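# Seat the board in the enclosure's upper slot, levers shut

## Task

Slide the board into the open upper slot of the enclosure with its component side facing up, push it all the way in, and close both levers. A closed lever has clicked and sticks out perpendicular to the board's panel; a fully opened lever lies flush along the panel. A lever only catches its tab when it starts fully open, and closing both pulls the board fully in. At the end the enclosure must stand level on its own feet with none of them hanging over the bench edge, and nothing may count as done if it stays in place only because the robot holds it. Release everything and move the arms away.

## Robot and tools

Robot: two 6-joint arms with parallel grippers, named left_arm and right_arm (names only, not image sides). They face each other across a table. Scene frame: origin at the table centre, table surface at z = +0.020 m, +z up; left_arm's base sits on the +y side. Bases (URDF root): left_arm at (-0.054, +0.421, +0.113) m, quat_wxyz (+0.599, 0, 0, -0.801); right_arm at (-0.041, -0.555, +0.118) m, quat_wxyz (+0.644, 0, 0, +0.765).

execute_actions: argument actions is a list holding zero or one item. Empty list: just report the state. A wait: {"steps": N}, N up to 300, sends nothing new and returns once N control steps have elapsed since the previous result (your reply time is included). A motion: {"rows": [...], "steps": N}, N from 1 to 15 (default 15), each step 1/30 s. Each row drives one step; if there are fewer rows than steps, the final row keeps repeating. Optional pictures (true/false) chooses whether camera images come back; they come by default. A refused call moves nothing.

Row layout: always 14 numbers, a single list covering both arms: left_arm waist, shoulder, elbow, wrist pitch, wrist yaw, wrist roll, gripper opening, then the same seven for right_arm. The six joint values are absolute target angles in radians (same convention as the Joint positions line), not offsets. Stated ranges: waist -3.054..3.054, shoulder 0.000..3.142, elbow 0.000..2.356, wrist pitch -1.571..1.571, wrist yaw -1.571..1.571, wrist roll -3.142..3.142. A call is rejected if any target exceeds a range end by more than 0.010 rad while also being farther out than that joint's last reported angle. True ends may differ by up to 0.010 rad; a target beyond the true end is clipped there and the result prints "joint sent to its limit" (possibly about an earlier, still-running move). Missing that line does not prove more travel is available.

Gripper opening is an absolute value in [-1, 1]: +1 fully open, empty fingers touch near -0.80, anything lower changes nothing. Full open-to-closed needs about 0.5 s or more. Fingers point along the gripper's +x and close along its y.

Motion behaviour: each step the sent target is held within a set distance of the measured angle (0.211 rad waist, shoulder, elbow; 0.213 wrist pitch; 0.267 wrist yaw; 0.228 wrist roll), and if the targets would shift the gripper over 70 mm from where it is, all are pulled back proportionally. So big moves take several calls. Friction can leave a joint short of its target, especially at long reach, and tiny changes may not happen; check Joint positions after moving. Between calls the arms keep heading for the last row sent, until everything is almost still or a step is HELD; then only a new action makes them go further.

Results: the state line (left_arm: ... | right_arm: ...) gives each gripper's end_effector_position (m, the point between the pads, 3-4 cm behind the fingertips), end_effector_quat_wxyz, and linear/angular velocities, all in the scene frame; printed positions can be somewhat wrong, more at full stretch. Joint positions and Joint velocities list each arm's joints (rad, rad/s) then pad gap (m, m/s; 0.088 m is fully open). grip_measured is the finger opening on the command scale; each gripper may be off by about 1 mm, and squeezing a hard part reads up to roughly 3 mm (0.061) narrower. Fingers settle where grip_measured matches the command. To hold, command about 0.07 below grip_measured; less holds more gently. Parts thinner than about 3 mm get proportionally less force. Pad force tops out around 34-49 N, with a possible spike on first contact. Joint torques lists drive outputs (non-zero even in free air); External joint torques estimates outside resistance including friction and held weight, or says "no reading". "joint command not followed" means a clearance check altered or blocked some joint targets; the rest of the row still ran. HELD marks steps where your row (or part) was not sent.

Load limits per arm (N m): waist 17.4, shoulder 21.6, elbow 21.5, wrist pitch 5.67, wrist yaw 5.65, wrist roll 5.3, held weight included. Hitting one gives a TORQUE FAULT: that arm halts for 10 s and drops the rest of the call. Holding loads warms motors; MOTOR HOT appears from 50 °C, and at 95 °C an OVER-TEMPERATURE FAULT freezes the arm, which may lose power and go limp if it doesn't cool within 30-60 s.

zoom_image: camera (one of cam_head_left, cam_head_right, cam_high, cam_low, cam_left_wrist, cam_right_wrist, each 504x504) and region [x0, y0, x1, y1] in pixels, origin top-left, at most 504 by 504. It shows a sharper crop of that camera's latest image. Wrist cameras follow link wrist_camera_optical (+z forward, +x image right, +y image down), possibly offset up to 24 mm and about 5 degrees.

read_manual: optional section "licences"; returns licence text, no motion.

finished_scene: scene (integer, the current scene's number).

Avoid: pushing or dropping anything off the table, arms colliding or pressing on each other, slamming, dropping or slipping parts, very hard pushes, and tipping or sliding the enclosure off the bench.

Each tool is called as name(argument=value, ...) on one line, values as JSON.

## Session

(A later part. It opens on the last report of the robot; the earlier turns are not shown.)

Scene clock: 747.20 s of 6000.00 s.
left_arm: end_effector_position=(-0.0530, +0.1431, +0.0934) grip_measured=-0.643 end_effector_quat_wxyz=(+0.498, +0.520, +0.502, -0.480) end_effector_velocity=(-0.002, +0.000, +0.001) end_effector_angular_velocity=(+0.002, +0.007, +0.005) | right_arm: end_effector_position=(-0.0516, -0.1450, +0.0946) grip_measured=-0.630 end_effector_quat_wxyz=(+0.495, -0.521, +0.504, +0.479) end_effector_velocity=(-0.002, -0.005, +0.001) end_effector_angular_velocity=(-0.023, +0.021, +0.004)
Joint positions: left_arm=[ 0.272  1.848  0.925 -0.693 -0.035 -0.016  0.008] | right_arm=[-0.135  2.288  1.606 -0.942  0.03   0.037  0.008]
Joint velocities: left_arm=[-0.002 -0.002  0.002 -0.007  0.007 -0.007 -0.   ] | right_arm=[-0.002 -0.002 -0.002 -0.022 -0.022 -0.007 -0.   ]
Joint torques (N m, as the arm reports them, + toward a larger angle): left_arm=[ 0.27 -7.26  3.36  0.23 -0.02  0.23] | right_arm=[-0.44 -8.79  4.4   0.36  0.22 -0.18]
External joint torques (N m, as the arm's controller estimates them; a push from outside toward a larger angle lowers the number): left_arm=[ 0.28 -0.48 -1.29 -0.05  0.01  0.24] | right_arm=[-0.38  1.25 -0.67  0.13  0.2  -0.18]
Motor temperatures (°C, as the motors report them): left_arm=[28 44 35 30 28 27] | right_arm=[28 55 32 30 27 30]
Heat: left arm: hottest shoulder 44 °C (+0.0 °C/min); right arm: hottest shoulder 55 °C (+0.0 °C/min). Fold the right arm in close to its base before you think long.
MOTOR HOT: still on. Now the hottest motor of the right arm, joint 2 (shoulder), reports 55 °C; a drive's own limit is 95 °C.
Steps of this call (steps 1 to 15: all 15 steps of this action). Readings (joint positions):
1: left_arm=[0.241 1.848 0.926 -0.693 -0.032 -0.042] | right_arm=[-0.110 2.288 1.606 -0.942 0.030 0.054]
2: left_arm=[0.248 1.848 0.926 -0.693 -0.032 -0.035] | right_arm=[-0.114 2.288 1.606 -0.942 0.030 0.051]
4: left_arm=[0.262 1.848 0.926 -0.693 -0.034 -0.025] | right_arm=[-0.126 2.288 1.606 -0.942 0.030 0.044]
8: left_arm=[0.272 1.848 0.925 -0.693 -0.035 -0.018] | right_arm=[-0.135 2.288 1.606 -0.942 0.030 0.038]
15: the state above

Passed. Continue, easing the tilt.

execute_actions(actions=[{"rows":[[0.325,1.85,0.92,-0.695,-0.025,0.04,-0.75,-0.172,2.3,1.6,-0.94,0.025,0.0,-0.75]],"steps":15}])

Scene clock: 751.27 s of 6000.00 s.
left_arm: end_effector_position=(-0.0430, +0.1439, +0.0933) grip_measured=-0.643 end_effector_quat_wxyz=(+0.491, +0.519, +0.505, -0.485) end_effector_velocity=(+0.000, +0.007, -0.000) end_effector_angular_velocity=(+0.027, -0.007, +0.005) | right_arm: end_effector_position=(-0.0467, -0.1449, +0.0945) grip_measured=-0.630 end_effector_quat_wxyz=(+0.488, -0.518, +0.508, +0.485) end_effector_velocity=(-0.002, +0.003, +0.003) end_effector_angular_velocity=(+0.017, +0.008, +0.009)
Joint positions: left_arm=[ 0.315  1.848  0.925 -0.695 -0.022  0.036  0.008] | right_arm=[-0.154  2.288  1.606 -0.942  0.012  0.012  0.008]
Joint velocities: left_arm=[-0.002 -0.002 -0.007 -0.022 -0.007 -0.007  0.   ] | right_arm=[ 0.002 -0.007  0.002  0.007 -0.007 -0.007  0.   ]
Joint torques (N m, as the arm reports them, + toward a larger angle): left_arm=[ 0.95 -7.24  3.36 -0.02 -0.14  0.16] | right_arm=[-1.45 -8.78  4.41  0.37  0.53 -0.31]
External joint torques (N m, as the arm's controller estimates them; a push from outside toward a larger angle lowers the number): left_arm=[ 0.95 -0.52 -1.2  -0.26 -0.12  0.16] | right_arm=[-1.5   1.38 -0.78  0.11  0.53 -0.31]
Motor temperatures (°C, as the motors report them): left_arm=[28 44 35 30 28 27] | right_arm=[28 55 32 30 27 30]
Heat: left arm: hottest shoulder 44 °C (+0.0 °C/min); right arm: hottest shoulder 55 °C (+0.0 °C/min). Fold the right arm in close to its base before you think long.
MOTOR HOT: still on. Now the hottest motor of the right arm, joint 2 (shoulder), reports 55 °C; a drive's own limit is 95 °C.
Steps of this call (steps 1 to 15: the robot went on to your last target; steps 16 to 90: nothing new was sent; then 0.57 s passed at rest; steps 91 to 105: all 15 steps of this action). Readings (joint positions):
91: left_arm=[0.276 1.848 0.925 -0.693 -0.032 -0.004] | right_arm=[-0.137 2.288 1.606 -0.942 0.028 0.029]
92: left_arm=[0.287 1.848 0.925 -0.694 -0.030 0.008] | right_arm=[-0.141 2.288 1.606 -0.942 0.024 0.024]
94: left_arm=[0.306 1.848 0.925 -0.695 -0.025 0.023] | right_arm=[-0.149 2.288 1.606 -0.942 0.016 0.018]
98: left_arm=[0.315 1.848 0.925 -0.695 -0.022 0.033] | right_arm=[-0.154 2.288 1.606 -0.942 0.012 0.013]
105: the state above

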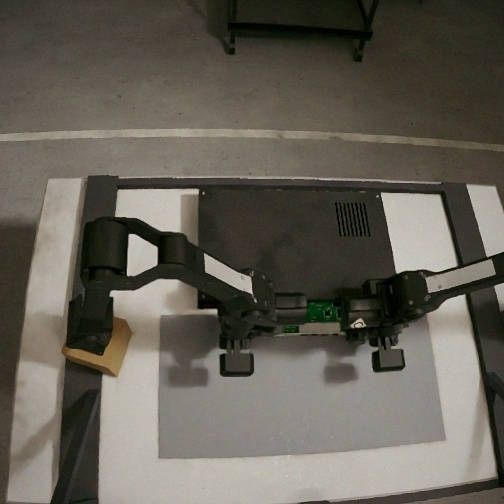

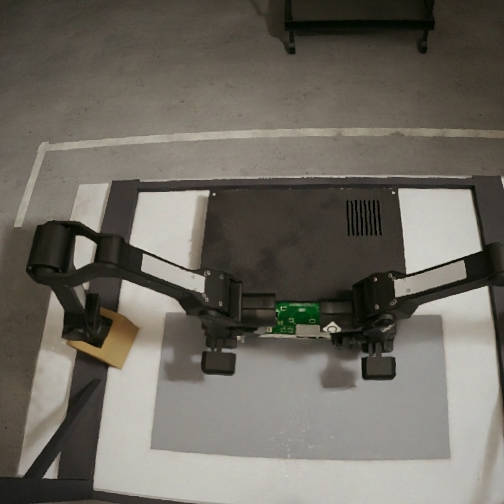

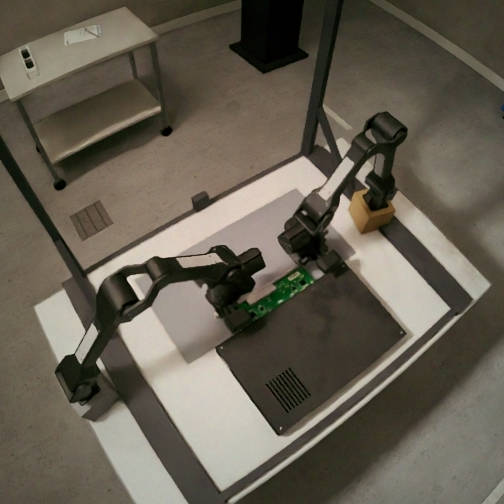

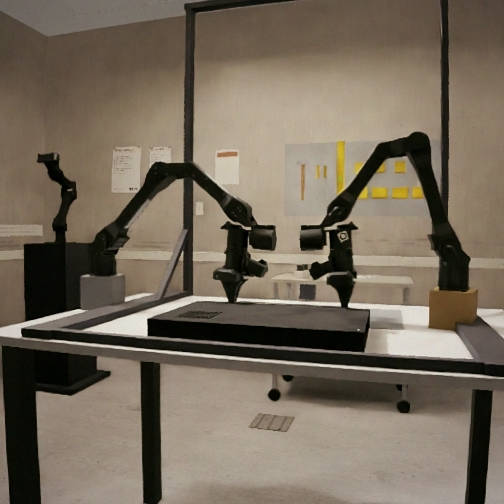

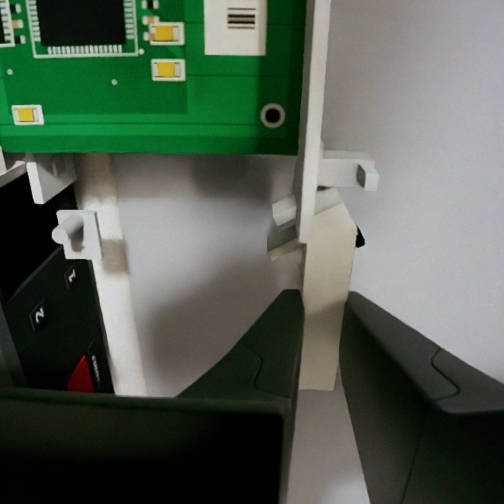

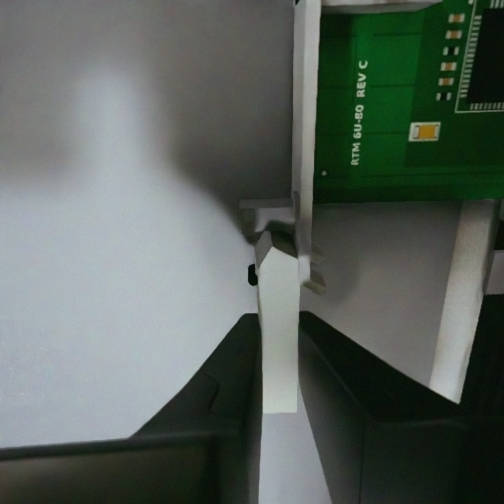

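execute_actions(actions=[{"rows":[[0.305,1.85,0.92,-0.705,-0.025,0.02,-0.75,-0.18,2.3,1.6,-0.93,0.03,-0.01,-0.75]],"steps":15}], pictures=false)

Scene clock: 757.90 s of 6000.00 s.
left_arm: end_effector_position=(-0.0437, +0.1442, +0.0934) grip_measured=-0.643 end_effector_quat_wxyz=(+0.493, +0.519, +0.505, -0.482) end_effector_velocity=(-0.001, +0.002, +0.000) end_effector_angular_velocity=(+0.007, -0.008, -0.000) | right_arm: end_effector_position=(-0.0466, -0.1448, +0.0945) grip_measured=-0.630 end_effector_quat_wxyz=(+0.486, -0.519, +0.507, +0.488) end_effector_velocity=(-0.000, -0.000, -0.001) end_effector_angular_velocity=(+0.002, +0.009, +0.019)
Joint positions: left_arm=[ 0.31   1.848  0.925 -0.697 -0.027  0.025  0.008] | right_arm=[-0.155  2.288  1.606 -0.941  0.01   0.004  0.008]
Joint velocities: left_arm=[-0.007 -0.002 -0.002 -0.007 -0.007 -0.007  0.   ] | right_arm=[-0.002 -0.002 -0.007  0.007 -0.007 -0.022 -0.   ]
Joint torques (N m, as the arm reports them, + toward a larger angle): left_arm=[-0.48 -7.24  3.35 -0.73  0.08 -0.19] | right_arm=[-1.96 -8.78  4.39  1.05  0.8  -0.37]
External joint torques (N m, as the arm's controller estimates them; a push from outside toward a larger angle lowers the number): left_arm=[-0.46 -0.48 -1.31 -1.01  0.11 -0.19] | right_arm=[-1.95  1.24 -0.7   0.81  0.8  -0.37]
Motor temperatures (°C, as the motors report them): left_arm=[28 44 35 30 28 27] | right_arm=[28 55 32 30 27 30]
Heat: left arm: hottest shoulder 44 °C (+0.0 °C/min); right arm: hottest shoulder 55 °C (+0.0 °C/min). Fold the right arm in close to its base before you think long.
MOTOR HOT: still on. Now the hottest motor of the right arm, joint 2 (shoulder), reports 55 °C; a drive's own limit is 95 °C.
Steps of this call (steps 1 to 15: the robot went on to your last target; steps 16 to 90: nothing new was sent; then 3.13 s passed at rest; steps 91 to 105: all 15 steps of this action). Readings (joint positions):
91: left_arm=[0.315 1.848 0.925 -0.695 -0.022 0.036] | right_arm=[-0.154 2.288 1.606 -0.942 0.011 0.009]
92: left_arm=[0.313 1.848 0.925 -0.696 -0.024 0.035] | right_arm=[-0.155 2.288 1.606 -0.942 0.011 0.008]
94: left_arm=[0.311 1.848 0.925 -0.697 -0.026 0.030] | right_arm=[-0.155 2.288 1.606 -0.942 0.010 0.006]
98: left_arm=[0.310 1.848 0.925 -0.697 -0.027 0.026] | right_arm=[-0.155 2.288 1.606 -0.941 0.010 0.004]
105: the state above

execute_actions(actions=[{"rows":[[0.295,1.85,0.92,-0.685,-0.025,0.01,-0.75,-0.175,2.3,1.6,-0.95,0.03,-0.01,-0.75]],"steps":15}], pictures=false)

Scene clock: 761.87 s of 6000.00 s.
left_arm: end_effector_position=(-0.0458, +0.1425, +0.0933) grip_measured=-0.643 end_effector_quat_wxyz=(+0.497, +0.518, +0.503, -0.482) end_effector_velocity=(+0.003, +0.004, -0.001) end_effector_angular_velocity=(+0.012, -0.022, +0.004) | right_arm: end_effector_position=(-0.0440, -0.1462, +0.0946) grip_measured=-0.630 end_effector_quat_wxyz=(+0.485, -0.522, +0.507, +0.485) end_effector_velocity=(+0.002, -0.005, +0.003) end_effector_angular_velocity=(-0.017, -0.007, +0.005)
Joint positions: left_arm=[ 0.3    1.848  0.925 -0.69  -0.03   0.014  0.008] | right_arm=[-0.159  2.288  1.606 -0.948  0.016 -0.002  0.008]
Joint velocities: left_arm=[-0.002 -0.002 -0.007 -0.007 -0.022 -0.007 -0.   ] | right_arm=[-0.002 -0.007 -0.002 -0.022  0.007 -0.007 -0.   ]
Joint torques (N m, as the arm reports them, + toward a larger angle): left_arm=[-0.52 -7.25  3.36  0.33  0.2  -0.16] | right_arm=[-1.29 -8.77  4.39  0.08  0.57 -0.22]
External joint torques (N m, as the arm's controller estimates them; a push from outside toward a larger angle lowers the number): left_arm=[-0.51 -0.51 -1.24  0.07  0.24 -0.15] | right_arm=[-1.28  1.31 -0.68 -0.12  0.56 -0.22]
Motor temperatures (°C, as the motors report them): left_arm=[28 44 35 30 28 27] | right_arm=[28 55 32 30 27 30]
Heat: left arm: hottest shoulder 44 °C (+0.0 °C/min); right arm: hottest shoulder 55 °C (-1.0 °C/min). Fold the right arm in close to its base before you think long.
MOTOR HOT: still on. Now the hottest motor of the right arm, joint 2 (shoulder), reports 55 °C; a drive's own limit is 95 °C.
Steps of this call (steps 1 to 15: the robot went on to your last target; steps 16 to 90: nothing new was sent; then 0.47 s passed at rest; steps 91 to 105: all 15 steps of this action). Readings (joint positions):
91: left_arm=[0.309 1.848 0.925 -0.697 -0.029 0.022] | right_arm=[-0.155 2.288 1.606 -0.941 0.010 0.004]
92: left_arm=[0.307 1.848 0.925 -0.695 -0.030 0.020] | right_arm=[-0.155 2.288 1.606 -0.942 0.010 0.003]
94: left_arm=[0.303 1.848 0.925 -0.693 -0.030 0.017] | right_arm=[-0.157 2.288 1.606 -0.944 0.013 0.001]
98: left_arm=[0.301 1.848 0.925 -0.690 -0.030 0.015] | right_arm=[-0.159 2.288 1.606 -0.948 0.015 -0.002]
105: the state above

Now push both with equal force, reducing tilt.

execute_actions(actions=[{"rows":[[0.33,1.85,0.92,-0.685,-0.015,0.045,-0.75,-0.2,2.3,1.6,-0.95,0.02,-0.03,-0.75]],"steps":15}], pictures=false)

Scene clock: 766.43 s of 6000.00 s.
left_arm: end_effector_position=(-0.0412, +0.1424, +0.0932) grip_measured=-0.643 end_effector_quat_wxyz=(+0.494, +0.514, +0.506, -0.486) end_effector_velocity=(-0.001, +0.002, +0.000) end_effector_angular_velocity=(+0.007, +0.007, +0.010) | right_arm: end_effector_position=(-0.0378, -0.1467, +0.0946) grip_measured=-0.630 end_effector_quat_wxyz=(+0.482, -0.521, +0.510, +0.487) end_effector_velocity=(+0.002, -0.004, +0.002) end_effector_angular_velocity=(-0.017, -0.006, +0.020)
Joint positions: left_arm=[ 0.324  1.848  0.925 -0.688 -0.017  0.037  0.008] | right_arm=[-0.178  2.288  1.606 -0.95   0.006 -0.022  0.008]
Joint velocities: left_arm=[ 0.002 -0.002 -0.002 -0.007  0.007 -0.007 -0.   ] | right_arm=[-0.002 -0.002  0.002 -0.022  0.007 -0.022  0.   ]
Joint torques (N m, as the arm reports them, + toward a larger angle): left_arm=[ 0.54 -7.3   3.36  0.23  0.07  0.28] | right_arm=[-1.75 -8.75  4.38  0.23  0.55 -0.22]
External joint torques (N m, as the arm's controller estimates them; a push from outside toward a larger angle lowers the number): left_arm=[ 0.55 -0.54 -1.27 -0.04  0.08  0.28] | right_arm=[-1.68  1.32 -0.73  0.01  0.55 -0.22]
Motor temperatures (°C, as the motors report them): left_arm=[28 44 35 30 28 27] | right_arm=[28 55 32 30 27 30]
Heat: left arm: hottest shoulder 44 °C (+0.0 °C/min); right arm: hottest shoulder 55 °C (-1.0 °C/min). Fold the right arm in close to its base before you think long.
MOTOR HOT: still on. Now the hottest motor of the right arm, joint 2 (shoulder), reports 55 °C; a drive's own limit is 95 °C.
Steps of this call (steps 1 to 15: the robot went on to your last target; steps 16 to 90: nothing new was sent; then 1.07 s passed at rest; steps 91 to 105: all 15 steps of this action). Readings (joint positions):
91: left_arm=[0.303 1.848 0.925 -0.689 -0.027 0.016] | right_arm=[-0.160 2.288 1.606 -0.948 0.015 -0.006]
92: left_arm=[0.308 1.848 0.925 -0.689 -0.021 0.021] | right_arm=[-0.164 2.288 1.606 -0.949 0.012 -0.011]
94: left_arm=[0.316 1.848 0.925 -0.689 -0.019 0.029] | right_arm=[-0.172 2.288 1.606 -0.950 0.009 -0.017]
98: left_arm=[0.323 1.848 0.925 -0.688 -0.018 0.036] | right_arm=[-0.178 2.288 1.606 -0.950 0.006 -0.021]
105: the state above

execute_actions(actions=[{"rows":[[0.375,1.85,0.92,-0.685,-0.005,0.09,-0.75,-0.228,2.3,1.6,-0.95,0.012,-0.055,-0.75]],"steps":15}], pictures=false)

execute_actions(actions=[{"rows":[[0.42,1.85,0.92,-0.685,-0.005,0.135,-0.75,-0.258,2.3,1.6,-0.95,0.012,-0.085,-0.75]],"steps":15}])

Scene clock: 770.73 s of 6000.00 s.
left_arm: end_effector_position=(-0.0362, +0.1429, +0.0932) grip_measured=-0.643 end_effector_quat_wxyz=(+0.484, +0.509, +0.510, -0.496) end_effector_velocity=(+0.000, +0.002, +0.000) end_effector_angular_velocity=(+0.008, -0.007, +0.005) | right_arm: end_effector_position=(-0.0352, -0.1467, +0.0946) grip_measured=-0.630 end_effector_quat_wxyz=(+0.474, -0.516, +0.513, +0.495) end_effector_velocity=(+0.002, -0.002, +0.001) end_effector_angular_velocity=(-0.007, -0.007, +0.005)
Joint positions: left_arm=[ 0.357  1.848  0.925 -0.689  0.01   0.082  0.008] | right_arm=[-0.192  2.288  1.606 -0.95  -0.015 -0.044  0.008]
Joint velocities: left_arm=[-0.002 -0.002 -0.002 -0.007 -0.007 -0.007 -0.   ] | right_arm=[-0.002 -0.002 -0.002 -0.007  0.007 -0.007 -0.   ]
Joint torques (N m, as the arm reports them, + toward a larger angle): left_arm=[ 1.69 -7.27  3.37  0.34 -0.63  0.32] | right_arm=[-2.8  -8.75  4.39  0.25  1.07 -0.31]
External joint torques (N m, as the arm's controller estimates them; a push from outside toward a larger angle lowers the number): left_arm=[ 1.71 -0.55 -1.21  0.08 -0.64  0.32] | right_arm=[-2.8   1.28 -0.69  0.03  1.1  -0.31]
Motor temperatures (°C, as the motors report them): left_arm=[28 44 35 30 28 27] | right_arm=[28 55 32 30 27 30]
Heat: left arm: hottest shoulder 44 °C (+0.0 °C/min); right arm: hottest shoulder 55 °C (-1.0 °C/min). Fold the right arm in close to its base before you think long.
MOTOR HOT: still on. Now the hottest motor of the right arm, joint 2 (shoulder), reports 55 °C; a drive's own limit is 95 °C.
Steps of this call (steps 1 to 15: the robot went on to your last target; steps 16 to 90: nothing new was sent; then 0.80 s passed at rest; steps 91 to 105: all 15 steps of this action). Readings (joint positions):
91: left_arm=[0.329 1.848 0.925 -0.688 -0.012 0.050] | right_arm=[-0.180 2.288 1.606 -0.950 0.003 -0.028]
92: left_arm=[0.339 1.848 0.925 -0.688 -0.008 0.060] | right_arm=[-0.184 2.288 1.606 -0.950 -0.002 -0.032]
94: left_arm=[0.353 1.848 0.925 -0.689 0.005 0.072] | right_arm=[-0.191 2.288 1.606 -0.950 -0.013 -0.039]
98: left_arm=[0.356 1.848 0.925 -0.689 0.009 0.080] | right_arm=[-0.192 2.288 1.606 -0.950 -0.015 -0.042]
105: the state above

Scene clock: 771.23 s of 6000.00 s.
left_arm: end_effector_position=(-0.0314, +0.1436, +0.0933) grip_measured=-0.643 end_effector_quat_wxyz=(+0.474, +0.505, +0.514, -0.506) end_effector_velocity=(+0.001, -0.001, +0.000) end_effector_angular_velocity=(-0.006, -0.008, +0.005) | right_arm: end_effector_position=(-0.0316, -0.1468, +0.0952) grip_measured=-0.630 end_effector_quat_wxyz=(+0.467, -0.514, +0.515, +0.502) end_effector_velocity=(-0.003, -0.007, -0.000) end_effector_angular_velocity=(-0.025, +0.024, +0.018)
Joint positions: left_arm=[ 0.388  1.848  0.925 -0.691  0.036  0.125  0.008] | right_arm=[-0.207  2.287  1.606 -0.951 -0.032 -0.07   0.008]
Joint velocities: left_arm=[-0.002 -0.002 -0.002  0.007 -0.007 -0.007  0.   ] | right_arm=[-0.002 -0.002 -0.007 -0.022 -0.022 -0.022  0.   ]
Joint torques (N m, as the arm reports them, + toward a larger angle): left_arm=[ 3.15 -7.2   3.41  0.49 -1.66  0.38] | right_arm=[-3.91 -8.65  4.41  0.29  1.73 -0.38]
External joint torques (N m, as the arm's controller estimates them; a push from outside toward a larger angle lowers the number): left_arm=[ 3.17 -0.43 -1.24  0.21 -1.69  0.37] | right_arm=[-3.93  1.26 -0.57  0.1   1.78 -0.37]
Motor temperatures (°C, as the motors report them): left_arm=[28 44 35 30 28 27] | right_arm=[29 55 32 30 27 30]
Heat: left arm: hottest shoulder 44 °C (+0.0 °C/min); right arm: hottest shoulder 55 °C (-1.0 °C/min). Fold the right arm in close to its base before you think long.
MOTOR HOT: still on. Now the hottest motor of the right arm, joint 2 (shoulder), reports 55 °C; a drive's own limit is 95 °C.
Steps of this call (steps 1 to 15: all 15 steps of this action). Readings (joint positions):
1: left_arm=[0.361 1.848 0.925 -0.689 0.015 0.092] | right_arm=[-0.194 2.288 1.606 -0.950 -0.018 -0.050]
2: left_arm=[0.370 1.848 0.925 -0.690 0.023 0.103] | right_arm=[-0.197 2.288 1.606 -0.950 -0.023 -0.057]
4: left_arm=[0.382 1.848 0.925 -0.691 0.031 0.115] | right_arm=[-0.205 2.287 1.606 -0.951 -0.029 -0.064]
8: left_arm=[0.387 1.848 0.925 -0.691 0.034 0.123] | right_arm=[-0.207 2.287 1.606 -0.951 -0.032 -0.069]
15: the state above

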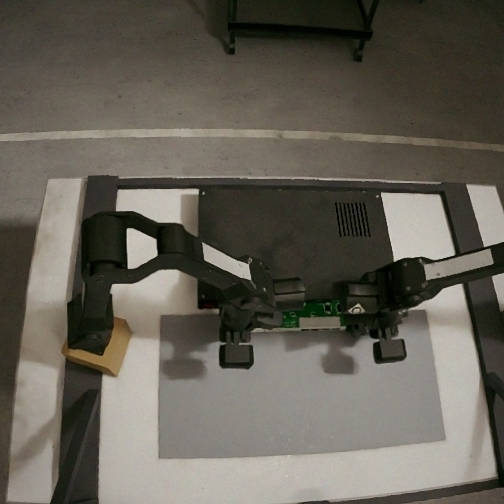

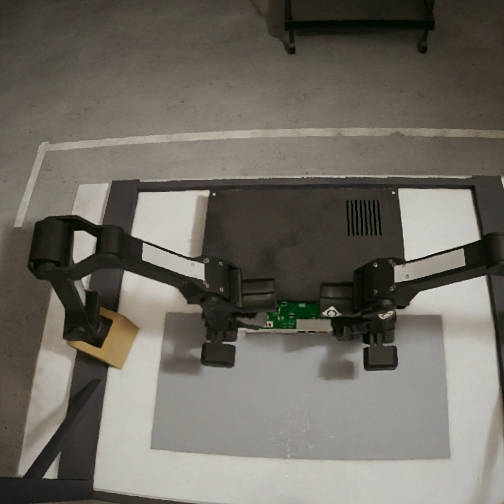

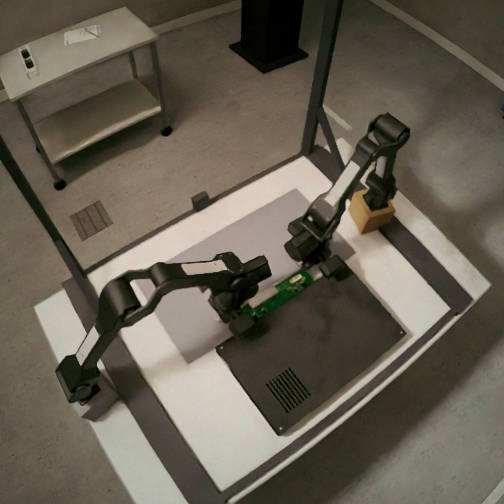

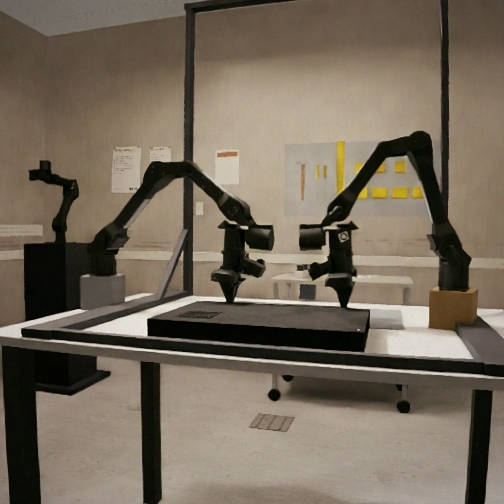

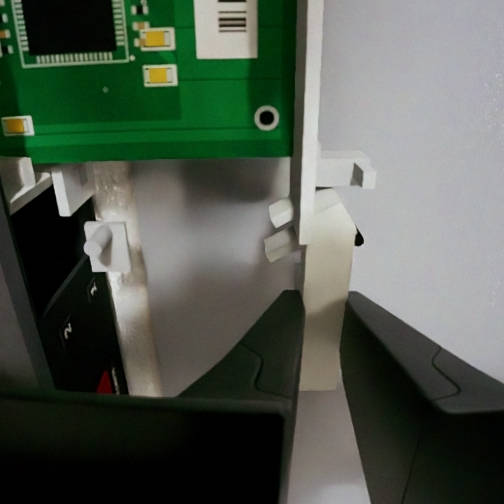

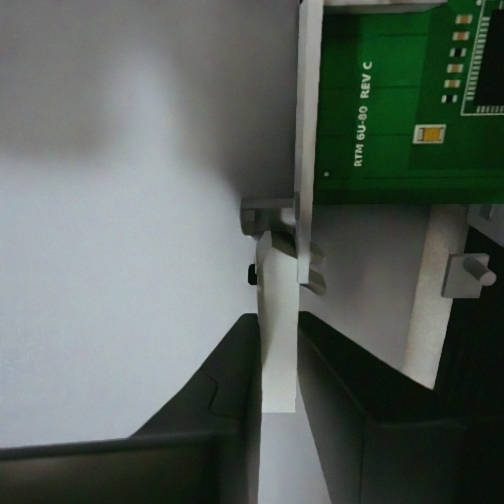

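execute_actions(actions=[{"rows":[[0.36,1.85,0.92,-0.69,0,0.08,-0.75,-0.19,2.3,1.6,-0.95,0,-0.02,-0.75],[0.36,1.85,0.92,-0.69,0,0.08,-0.75,-0.19,2.3,1.6,-0.95,0,-0.02,-0.75],[0.36,1.85,0.92,-0.69,0,0.08,-0.75,-0.19,2.3,1.6,-0.95,0,-0.02,-0.75],[0.36,1.85,0.92,-0.69,0,0.08,-0.75,-0.19,2.3,1.6,-0.95,0,-0.02,-0.75],[0.36,1.85,0.92,-0.69,0,0.08,-0.75,-0.19,2.3,1.6,-0.95,0,-0.02,-0.75],[0.36,1.85,0.92,-0.69,0,0.08,-0.4,-0.19,2.3,1.6,-0.95,0,-0.02,-0.4]],"steps":15}], pictures=false)

execute_actions(actions=[{"rows":[[0.42,1.85,0.92,-0.69,-0.01,0.135,-0.4,-0.238,2.3,1.6,-0.95,0.01,-0.065,-0.4]],"steps":15}])

Scene clock: 783.30 s of 6000.00 s.
left_arm: end_effector_position=(-0.0343, +0.1433, +0.0932) grip_measured=-0.414 end_effector_quat_wxyz=(+0.485, +0.512, +0.509, -0.494) end_effector_velocity=(+0.000, +0.005, +0.000) end_effector_angular_velocity=(+0.022, -0.006, +0.005) | right_arm: end_effector_position=(-0.0349, -0.1465, +0.0951) grip_measured=-0.414 end_effector_quat_wxyz=(+0.481, -0.517, +0.513, +0.489) end_effector_velocity=(-0.000, -0.004, -0.001) end_effector_angular_velocity=(-0.012, +0.008, +0.004)
Joint positions: left_arm=[ 0.36   1.848  0.925 -0.69   0.003  0.086  0.019] | right_arm=[-0.188  2.287  1.606 -0.95  -0.003 -0.028  0.019]
Joint velocities: left_arm=[-0.002 -0.002 -0.002 -0.022 -0.007 -0.007  0.006] | right_arm=[-0.002 -0.002 -0.007 -0.007 -0.007 -0.007  0.006]
Joint torques (N m, as the arm reports them, + toward a larger angle): left_arm=[ 0.04 -7.25  3.38  0.03 -0.11 -0.19] | right_arm=[-0.22 -8.7   4.42  0.2   0.1   0.19]
External joint torques (N m, as the arm's controller estimates them; a push from outside toward a larger angle lowers the number): left_arm=[ 0.04 -0.49 -1.25 -0.24 -0.1  -0.19] | right_arm=[-0.22  1.3  -0.63 -0.02  0.11  0.19]
Motor temperatures (°C, as the motors report them): left_arm=[29 44 35 30 29 27] | right_arm=[30 55 32 30 29 30]
Heat: left arm: hottest shoulder 44 °C (+0.0 °C/min); right arm: hottest shoulder 55 °C (-1.0 °C/min). Fold the right arm in close to its base before you think long.
MOTOR HOT: still on. Now the hottest motor of the right arm, joint 2 (shoulder), reports 55 °C; a drive's own limit is 95 °C.
Steps of this call (steps 1 to 15: the robot went on to your last target; steps 16 to 90: nothing new was sent; then 8.57 s passed at rest; steps 91 to 105: all 15 steps of this action). Readings (joint positions):
91: left_arm=[0.384 1.848 0.925 -0.691 0.031 0.119] | right_arm=[-0.204 2.287 1.606 -0.951 -0.029 -0.065]
92: left_arm=[0.375 1.848 0.925 -0.691 0.020 0.109] | right_arm=[-0.199 2.287 1.606 -0.951 -0.017 -0.054]
94: left_arm=[0.365 1.848 0.925 -0.691 0.006 0.096] | right_arm=[-0.192 2.287 1.606 -0.951 -0.003 -0.040]
98: left_arm=[0.361 1.848 0.925 -0.690 0.008 0.088] | right_arm=[-0.190 2.287 1.606 -0.950 -0.006 -0.031]
105: the state above

Scene clock: 783.80 s of 6000.00 s.
left_arm: end_effector_position=(-0.0255, +0.1441, +0.0933) grip_measured=-0.401 end_effector_quat_wxyz=(+0.480, +0.508, +0.511, -0.499) end_effector_velocity=(+0.000, +0.003, +0.001) end_effector_angular_velocity=(+0.008, -0.007, +0.005) | right_arm: end_effector_position=(-0.0265, -0.1467, +0.0951) grip_measured=-0.402 end_effector_quat_wxyz=(+0.477, -0.514, +0.515, +0.493) end_effector_velocity=(+0.002, -0.002, +0.002) end_effector_angular_velocity=(-0.002, +0.009, +0.014)
Joint positions: left_arm=[ 0.399  1.848  0.925 -0.69   0.018  0.128  0.019] | right_arm=[-0.213  2.287  1.606 -0.95  -0.016 -0.057  0.019]
Joint velocities: left_arm=[-0.002 -0.007 -0.007 -0.007 -0.007 -0.007 -0.   ] | right_arm=[-0.007 -0.007 -0.002 -0.007 -0.007 -0.022  0.   ]
Joint torques (N m, as the arm reports them, + toward a larger angle): left_arm=[ 2.02 -7.23  3.38 -0.02 -1.12  0.25] | right_arm=[-1.91 -8.69  4.38  0.21  1.   -0.21]
External joint torques (N m, as the arm's controller estimates them; a push from outside toward a larger angle lowers the number): left_arm=[ 2.   -0.46 -1.23 -0.28 -1.13  0.25] | right_arm=[-1.85  1.34 -0.71 -0.02  1.02 -0.21]
Motor temperatures (°C, as the motors report them): left_arm=[29 44 35 30 29 27] | right_arm=[30 55 32 30 29 30]
Heat: left arm: hottest shoulder 44 °C (+0.0 °C/min); right arm: hottest shoulder 55 °C (-1.0 °C/min). Fold the right arm in close to its base before you think long.
MOTOR HOT: still on. Now the hottest motor of the right arm, joint 2 (shoulder), reports 55 °C; a drive's own limit is 95 °C.
Steps of this call (steps 1 to 15: all 15 steps of this action). Readings (joint positions):
1: left_arm=[0.365 1.848 0.925 -0.690 0.003 0.093] | right_arm=[-0.191 2.287 1.606 -0.950 -0.003 -0.030]
2: left_arm=[0.377 1.848 0.925 -0.690 0.005 0.103] | right_arm=[-0.197 2.287 1.606 -0.950 -0.003 -0.036]
4: left_arm=[0.395 1.848 0.925 -0.690 0.013 0.116] | right_arm=[-0.210 2.287 1.606 -0.950 -0.011 -0.047]
8: left_arm=[0.399 1.848 0.925 -0.690 0.017 0.126] | right_arm=[-0.213 2.287 1.606 -0.950 -0.016 -0.055]
15: the state above

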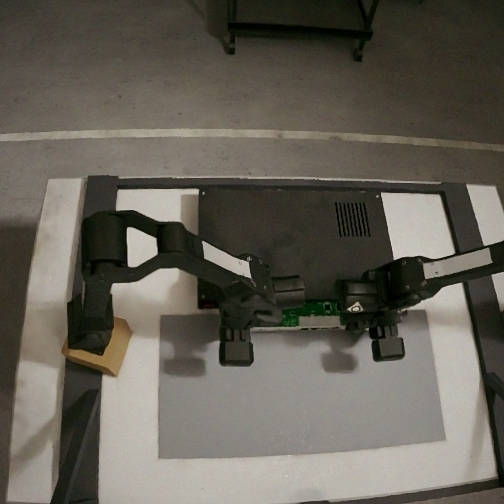

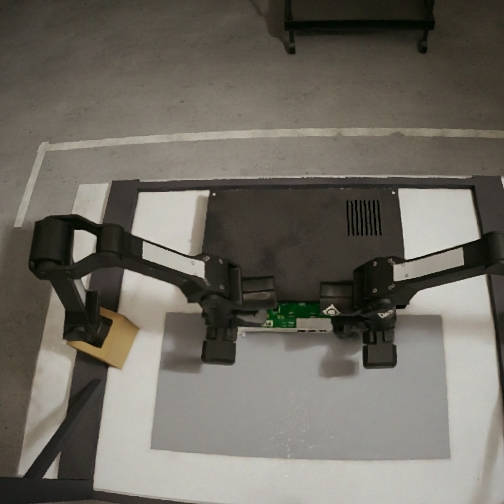

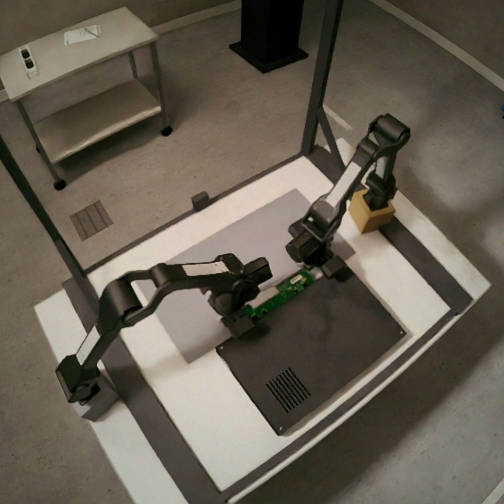

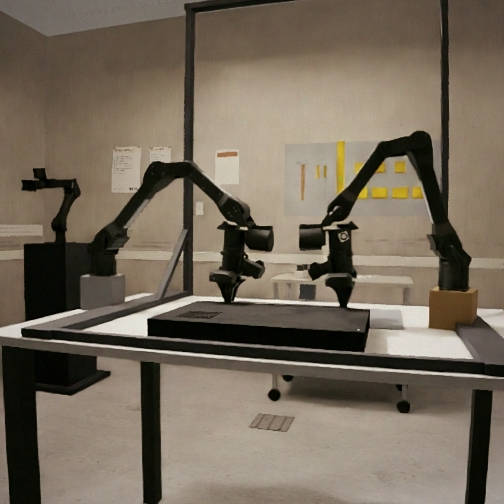

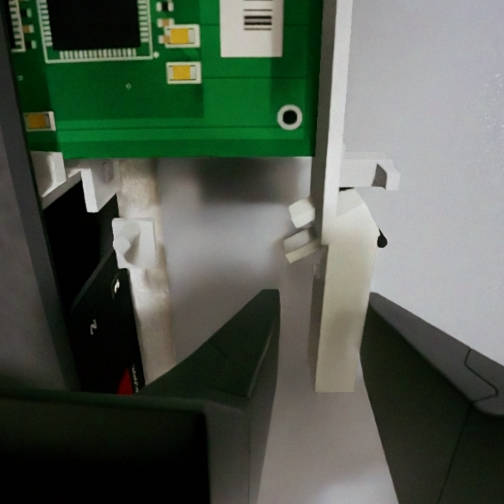

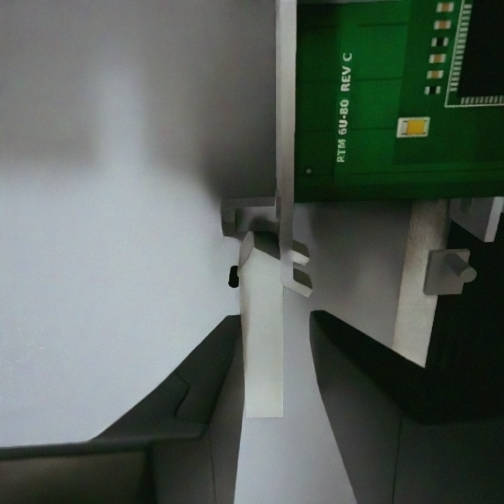

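Sticky spot; push harder evenly.

execute_actions(actions=[{"rows":[[0.445,1.85,0.92,-0.69,-0.04,0.15,-0.4,-0.275,2.3,1.6,-0.95,0.04,-0.085,-0.4]],"steps":15}], pictures=false)

Scene clock: 787.43 s of 6000.00 s.
left_arm: end_effector_position=(-0.0212, +0.1445, +0.0933) grip_measured=-0.401 end_effector_quat_wxyz=(+0.481, +0.509, +0.511, -0.499) end_effector_velocity=(-0.001, +0.002, +0.000) end_effector_angular_velocity=(+0.008, -0.007, -0.000) | right_arm: end_effector_position=(-0.0216, -0.1469, +0.0951) grip_measured=-0.401 end_effector_quat_wxyz=(+0.475, -0.516, +0.513, +0.495) end_effector_velocity=(+0.002, +0.000, +0.001) end_effector_angular_velocity=(+0.007, -0.007, +0.005)
Joint positions: left_arm=[ 0.414  1.848  0.925 -0.69   0.015  0.143  0.019] | right_arm=[-0.225  2.287  1.606 -0.95  -0.014 -0.076  0.019]
Joint velocities: left_arm=[-0.007 -0.002 -0.002 -0.007 -0.007 -0.007  0.   ] | right_arm=[-0.002 -0.007 -0.007  0.007  0.007 -0.007 -0.   ]
Joint torques (N m, as the arm reports them, + toward a larger angle): left_arm=[ 3.11 -7.26  3.39  0.01 -2.28  0.26] | right_arm=[-3.89 -8.66  4.39  0.21  2.14 -0.25]
External joint torques (N m, as the arm's controller estimates them; a push from outside toward a larger angle lowers the number): left_arm=[ 3.12 -0.47 -1.23 -0.25 -2.29  0.26] | right_arm=[-3.89  1.44 -0.73 -0.01  2.16 -0.25]
Motor temperatures (°C, as the motors report them): left_arm=[29 44 35 30 30 27] | right_arm=[30 55 32 30 29 30]
Heat: left arm: hottest shoulder 44 °C (+0.0 °C/min); right arm: hottest shoulder 55 °C (+0.0 °C/min). Fold the right arm in close to its base before you think long.
MOTOR HOT: still on. Now the hottest motor of the right arm, joint 2 (shoulder), reports 55 °C; a drive's own limit is 95 °C.
Steps of this call (steps 1 to 15: the robot went on to your last target; steps 16 to 90: nothing new was sent; then 0.13 s passed at rest; steps 91 to 105: all 15 steps of this action). Readings (joint positions):
91: left_arm=[0.401 1.848 0.925 -0.690 0.017 0.133] | right_arm=[-0.215 2.287 1.606 -0.950 -0.014 -0.062]
92: left_arm=[0.406 1.848 0.925 -0.690 0.017 0.136] | right_arm=[-0.218 2.287 1.606 -0.950 -0.014 -0.066]
94: left_arm=[0.413 1.848 0.925 -0.690 0.015 0.140] | right_arm=[-0.224 2.287 1.606 -0.950 -0.014 -0.071]
98: left_arm=[0.414 1.848 0.925 -0.690 0.015 0.143] | right_arm=[-0.225 2.287 1.606 -0.950 -0.014 -0.075]
105: the state above

execute_actions(actions=[{"rows":[[0.47,1.85,0.92,-0.69,-0.055,0.17,-0.4,-0.3,2.3,1.6,-0.95,0.055,-0.1,-0.4]],"steps":15}])

Scene clock: 790.33 s of 6000.00 s.
left_arm: end_effector_position=(-0.0121, +0.1452, +0.0937) grip_measured=-0.400 end_effector_quat_wxyz=(+0.486, +0.511, +0.508, -0.495) end_effector_velocity=(+0.002, +0.003, +0.000) end_effector_angular_velocity=(+0.011, -0.020, -0.011) | right_arm: end_effector_position=(-0.0116, -0.1475, +0.0951) grip_measured=-0.401 end_effector_quat_wxyz=(+0.479, -0.517, +0.512, +0.491) end_effector_velocity=(-0.000, -0.002, +0.001) end_effector_angular_velocity=(-0.007, +0.007, -0.010)
Joint positions: left_arm=[ 0.438  1.846  0.925 -0.689 -0.     0.163  0.019] | right_arm=[-0.245  2.287  1.606 -0.949 -0.002 -0.092  0.019]
Joint velocities: left_arm=[-0.002 -0.002 -0.002 -0.007 -0.022  0.007 -0.   ] | right_arm=[-0.002 -0.002 -0.002 -0.007 -0.007  0.007 -0.   ]
Joint torques (N m, as the arm reports them, + toward a larger angle): left_arm=[ 3.17 -7.07  3.41 -0.1  -2.25  0.27] | right_arm=[-4.23 -8.66  4.37  0.21  2.26 -0.24]
External joint torques (N m, as the arm's controller estimates them; a push from outside toward a larger angle lowers the number): left_arm=[ 3.13 -0.32 -1.2  -0.36 -2.24  0.27] | right_arm=[-4.16  1.41 -0.75 -0.02  2.28 -0.24]
Motor temperatures (°C, as the motors report them): left_arm=[29 44 35 30 30 27] | right_arm=[30 55 32 30 29 30]
Heat: left arm: hottest shoulder 44 °C (+0.0 °C/min); right arm: hottest shoulder 55 °C (+0.0 °C/min). Fold the right arm in close to its base before you think long.
MOTOR HOT: still on. Now the hottest motor of the right arm, joint 2 (shoulder), reports 55 °C; a drive's own limit is 95 °C.
Steps of this call (steps 1 to 15: the robot went on to your last target; steps 16 to 72: nothing new was sent; steps 73 to 87: all 15 steps of this action). Readings (joint positions):
73: left_arm=[0.415 1.848 0.925 -0.690 0.015 0.148] | right_arm=[-0.226 2.287 1.606 -0.950 -0.013 -0.080]
74: left_arm=[0.419 1.848 0.925 -0.690 0.014 0.153] | right_arm=[-0.228 2.287 1.606 -0.950 -0.011 -0.083]
76: left_arm=[0.428 1.847 0.925 -0.690 0.009 0.158] | right_arm=[-0.235 2.287 1.606 -0.950 -0.008 -0.087]
80: left_arm=[0.437 1.846 0.925 -0.689 0.001 0.162] | right_arm=[-0.244 2.287 1.606 -0.950 -0.004 -0.090]
87: the state above

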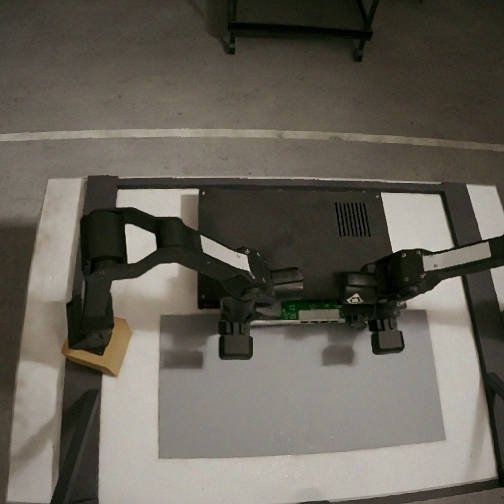

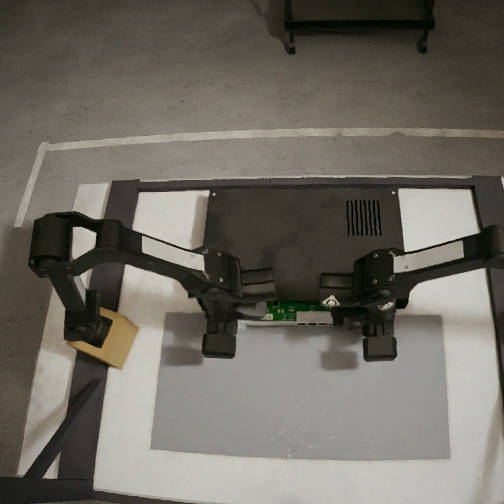

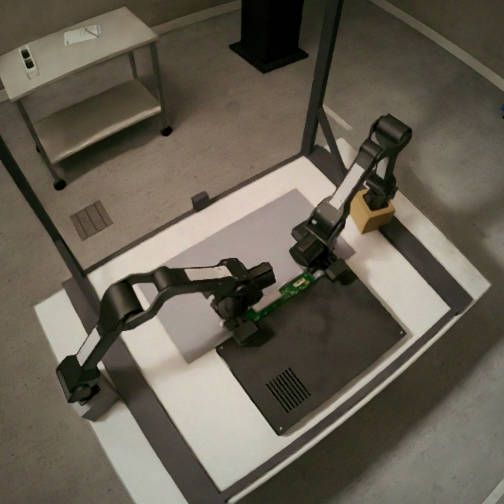

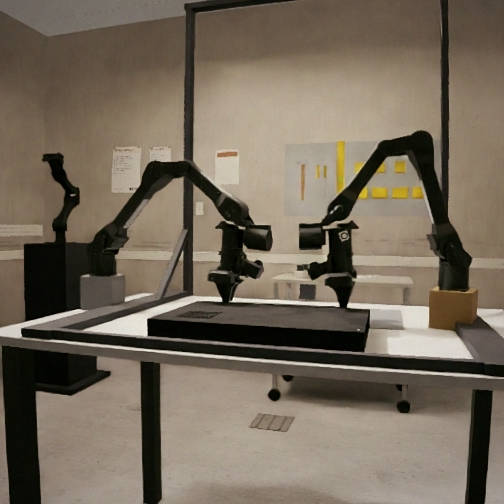

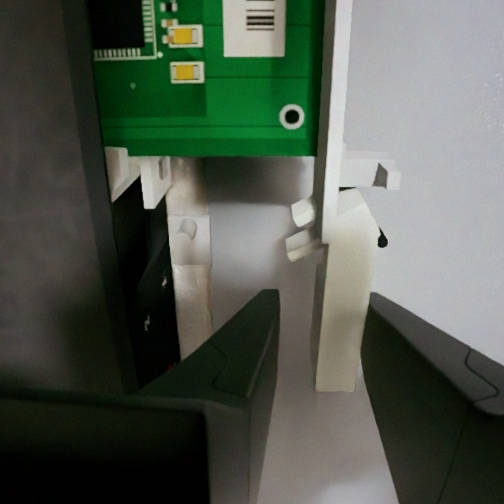

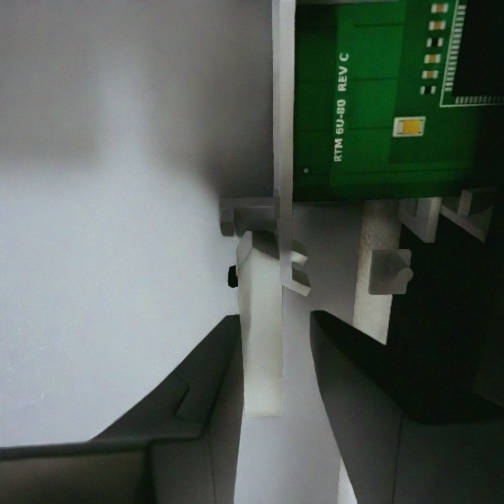

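execute_actions(actions=[{"rows":[[0.51,1.85,0.92,-0.69,-0.055,0.21,-0.5,-0.327,2.3,1.6,-0.945,0.055,-0.125,-0.5]],"steps":15}])

Scene clock: 795.80 s of 6000.00 s.
left_arm: end_effector_position=(+0.0094, +0.1476, +0.0945) grip_measured=-0.496 end_effector_quat_wxyz=(+0.498, +0.515, +0.504, -0.482) end_effector_velocity=(+0.001, +0.004, -0.001) end_effector_angular_velocity=(+0.013, -0.005, +0.010) | right_arm: end_effector_position=(+0.0112, -0.1485, +0.0950) grip_measured=-0.495 end_effector_quat_wxyz=(+0.489, -0.515, +0.512, +0.483) end_effector_velocity=(-0.001, -0.005, +0.001) end_effector_angular_velocity=(-0.021, +0.010, +0.004)
Joint positions: left_arm=[ 0.496  1.845  0.928 -0.686 -0.034  0.204  0.015] | right_arm=[-0.294  2.287  1.606 -0.944  0.016 -0.118  0.015]
Joint velocities: left_arm=[ 0.002 -0.002 -0.007 -0.007 -0.007 -0.007 -0.   ] | right_arm=[-0.002 -0.002 -0.002 -0.022 -0.007 -0.007 -0.001]
Joint torques (N m, as the arm reports them, + toward a larger angle): left_arm=[ 1.34 -6.99  3.12 -0.35 -0.89  0.23] | right_arm=[-2.61 -8.69  4.38  0.13  1.54 -0.18]
External joint torques (N m, as the arm's controller estimates them; a push from outside toward a larger angle lowers the number): left_arm=[ 1.36 -0.22 -1.54 -0.64 -0.87  0.23] | right_arm=[-2.55  1.41 -0.73 -0.09  1.54 -0.18]
Motor temperatures (°C, as the motors report them): left_arm=[29 44 35 30 31 27] | right_arm=[30 55 32 30 30 30]
Heat: left arm: hottest shoulder 44 °C (+0.0 °C/min); right arm: hottest shoulder 55 °C (+0.0 °C/min). Fold the right arm in close to its base before you think long.
MOTOR HOT: still on. Now the hottest motor of the right arm, joint 2 (shoulder), reports 55 °C; a drive's own limit is 95 °C.
Steps of this call (steps 1 to 15: the robot went on to your last target; steps 16 to 90: nothing new was sent; then 1.97 s passed at rest; steps 91 to 105: all 15 steps of this action). Readings (joint positions):
91: left_arm=[0.441 1.846 0.925 -0.689 0.002 0.173] | right_arm=[-0.247 2.287 1.606 -0.949 -0.003 -0.097]
92: left_arm=[0.449 1.846 0.925 -0.689 0.003 0.182] | right_arm=[-0.250 2.287 1.606 -0.948 -0.001 -0.103]
94: left_arm=[0.466 1.845 0.926 -0.687 -0.001 0.193] | right_arm=[-0.263 2.287 1.606 -0.947 0.003 -0.110]
98: left_arm=[0.486 1.845 0.928 -0.684 -0.032 0.202] | right_arm=[-0.286 2.287 1.606 -0.944 0.028 -0.117]
105: the state above

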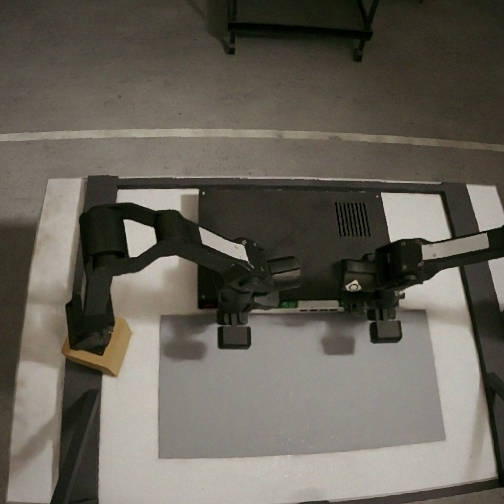

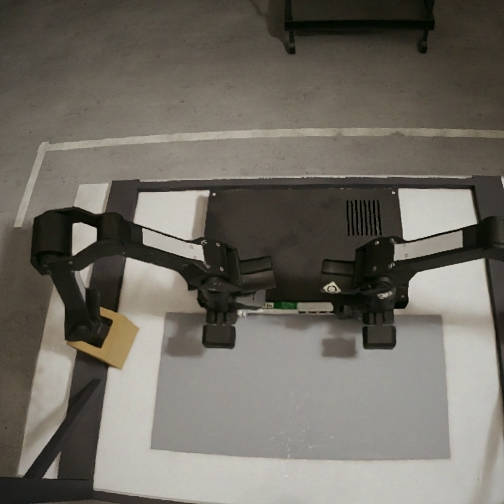

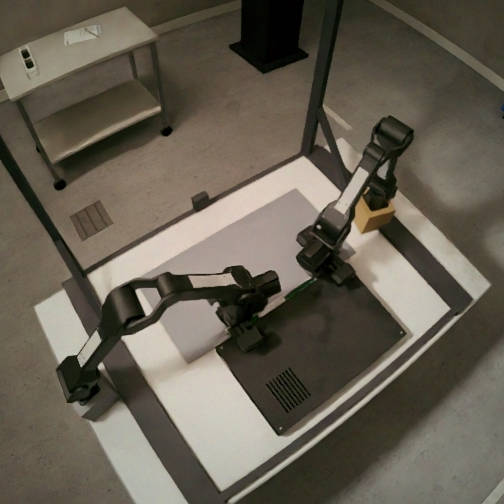

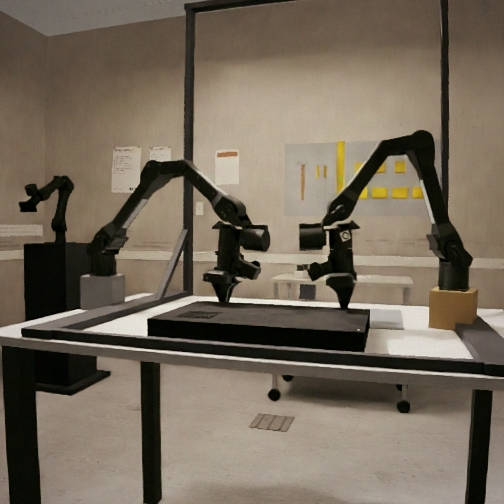

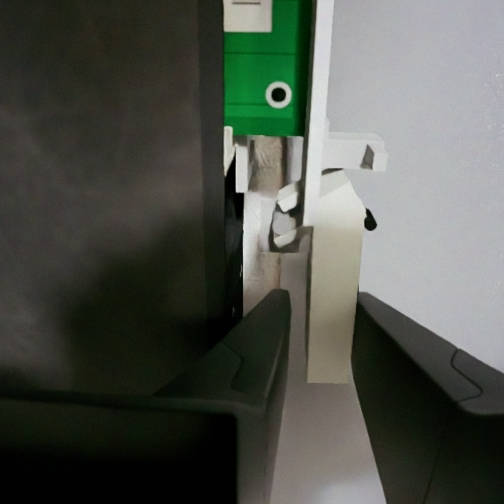

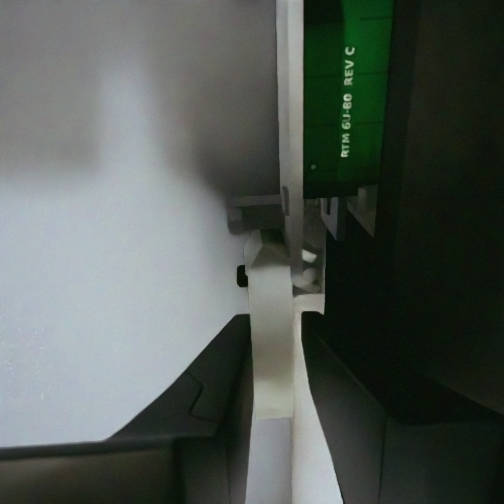

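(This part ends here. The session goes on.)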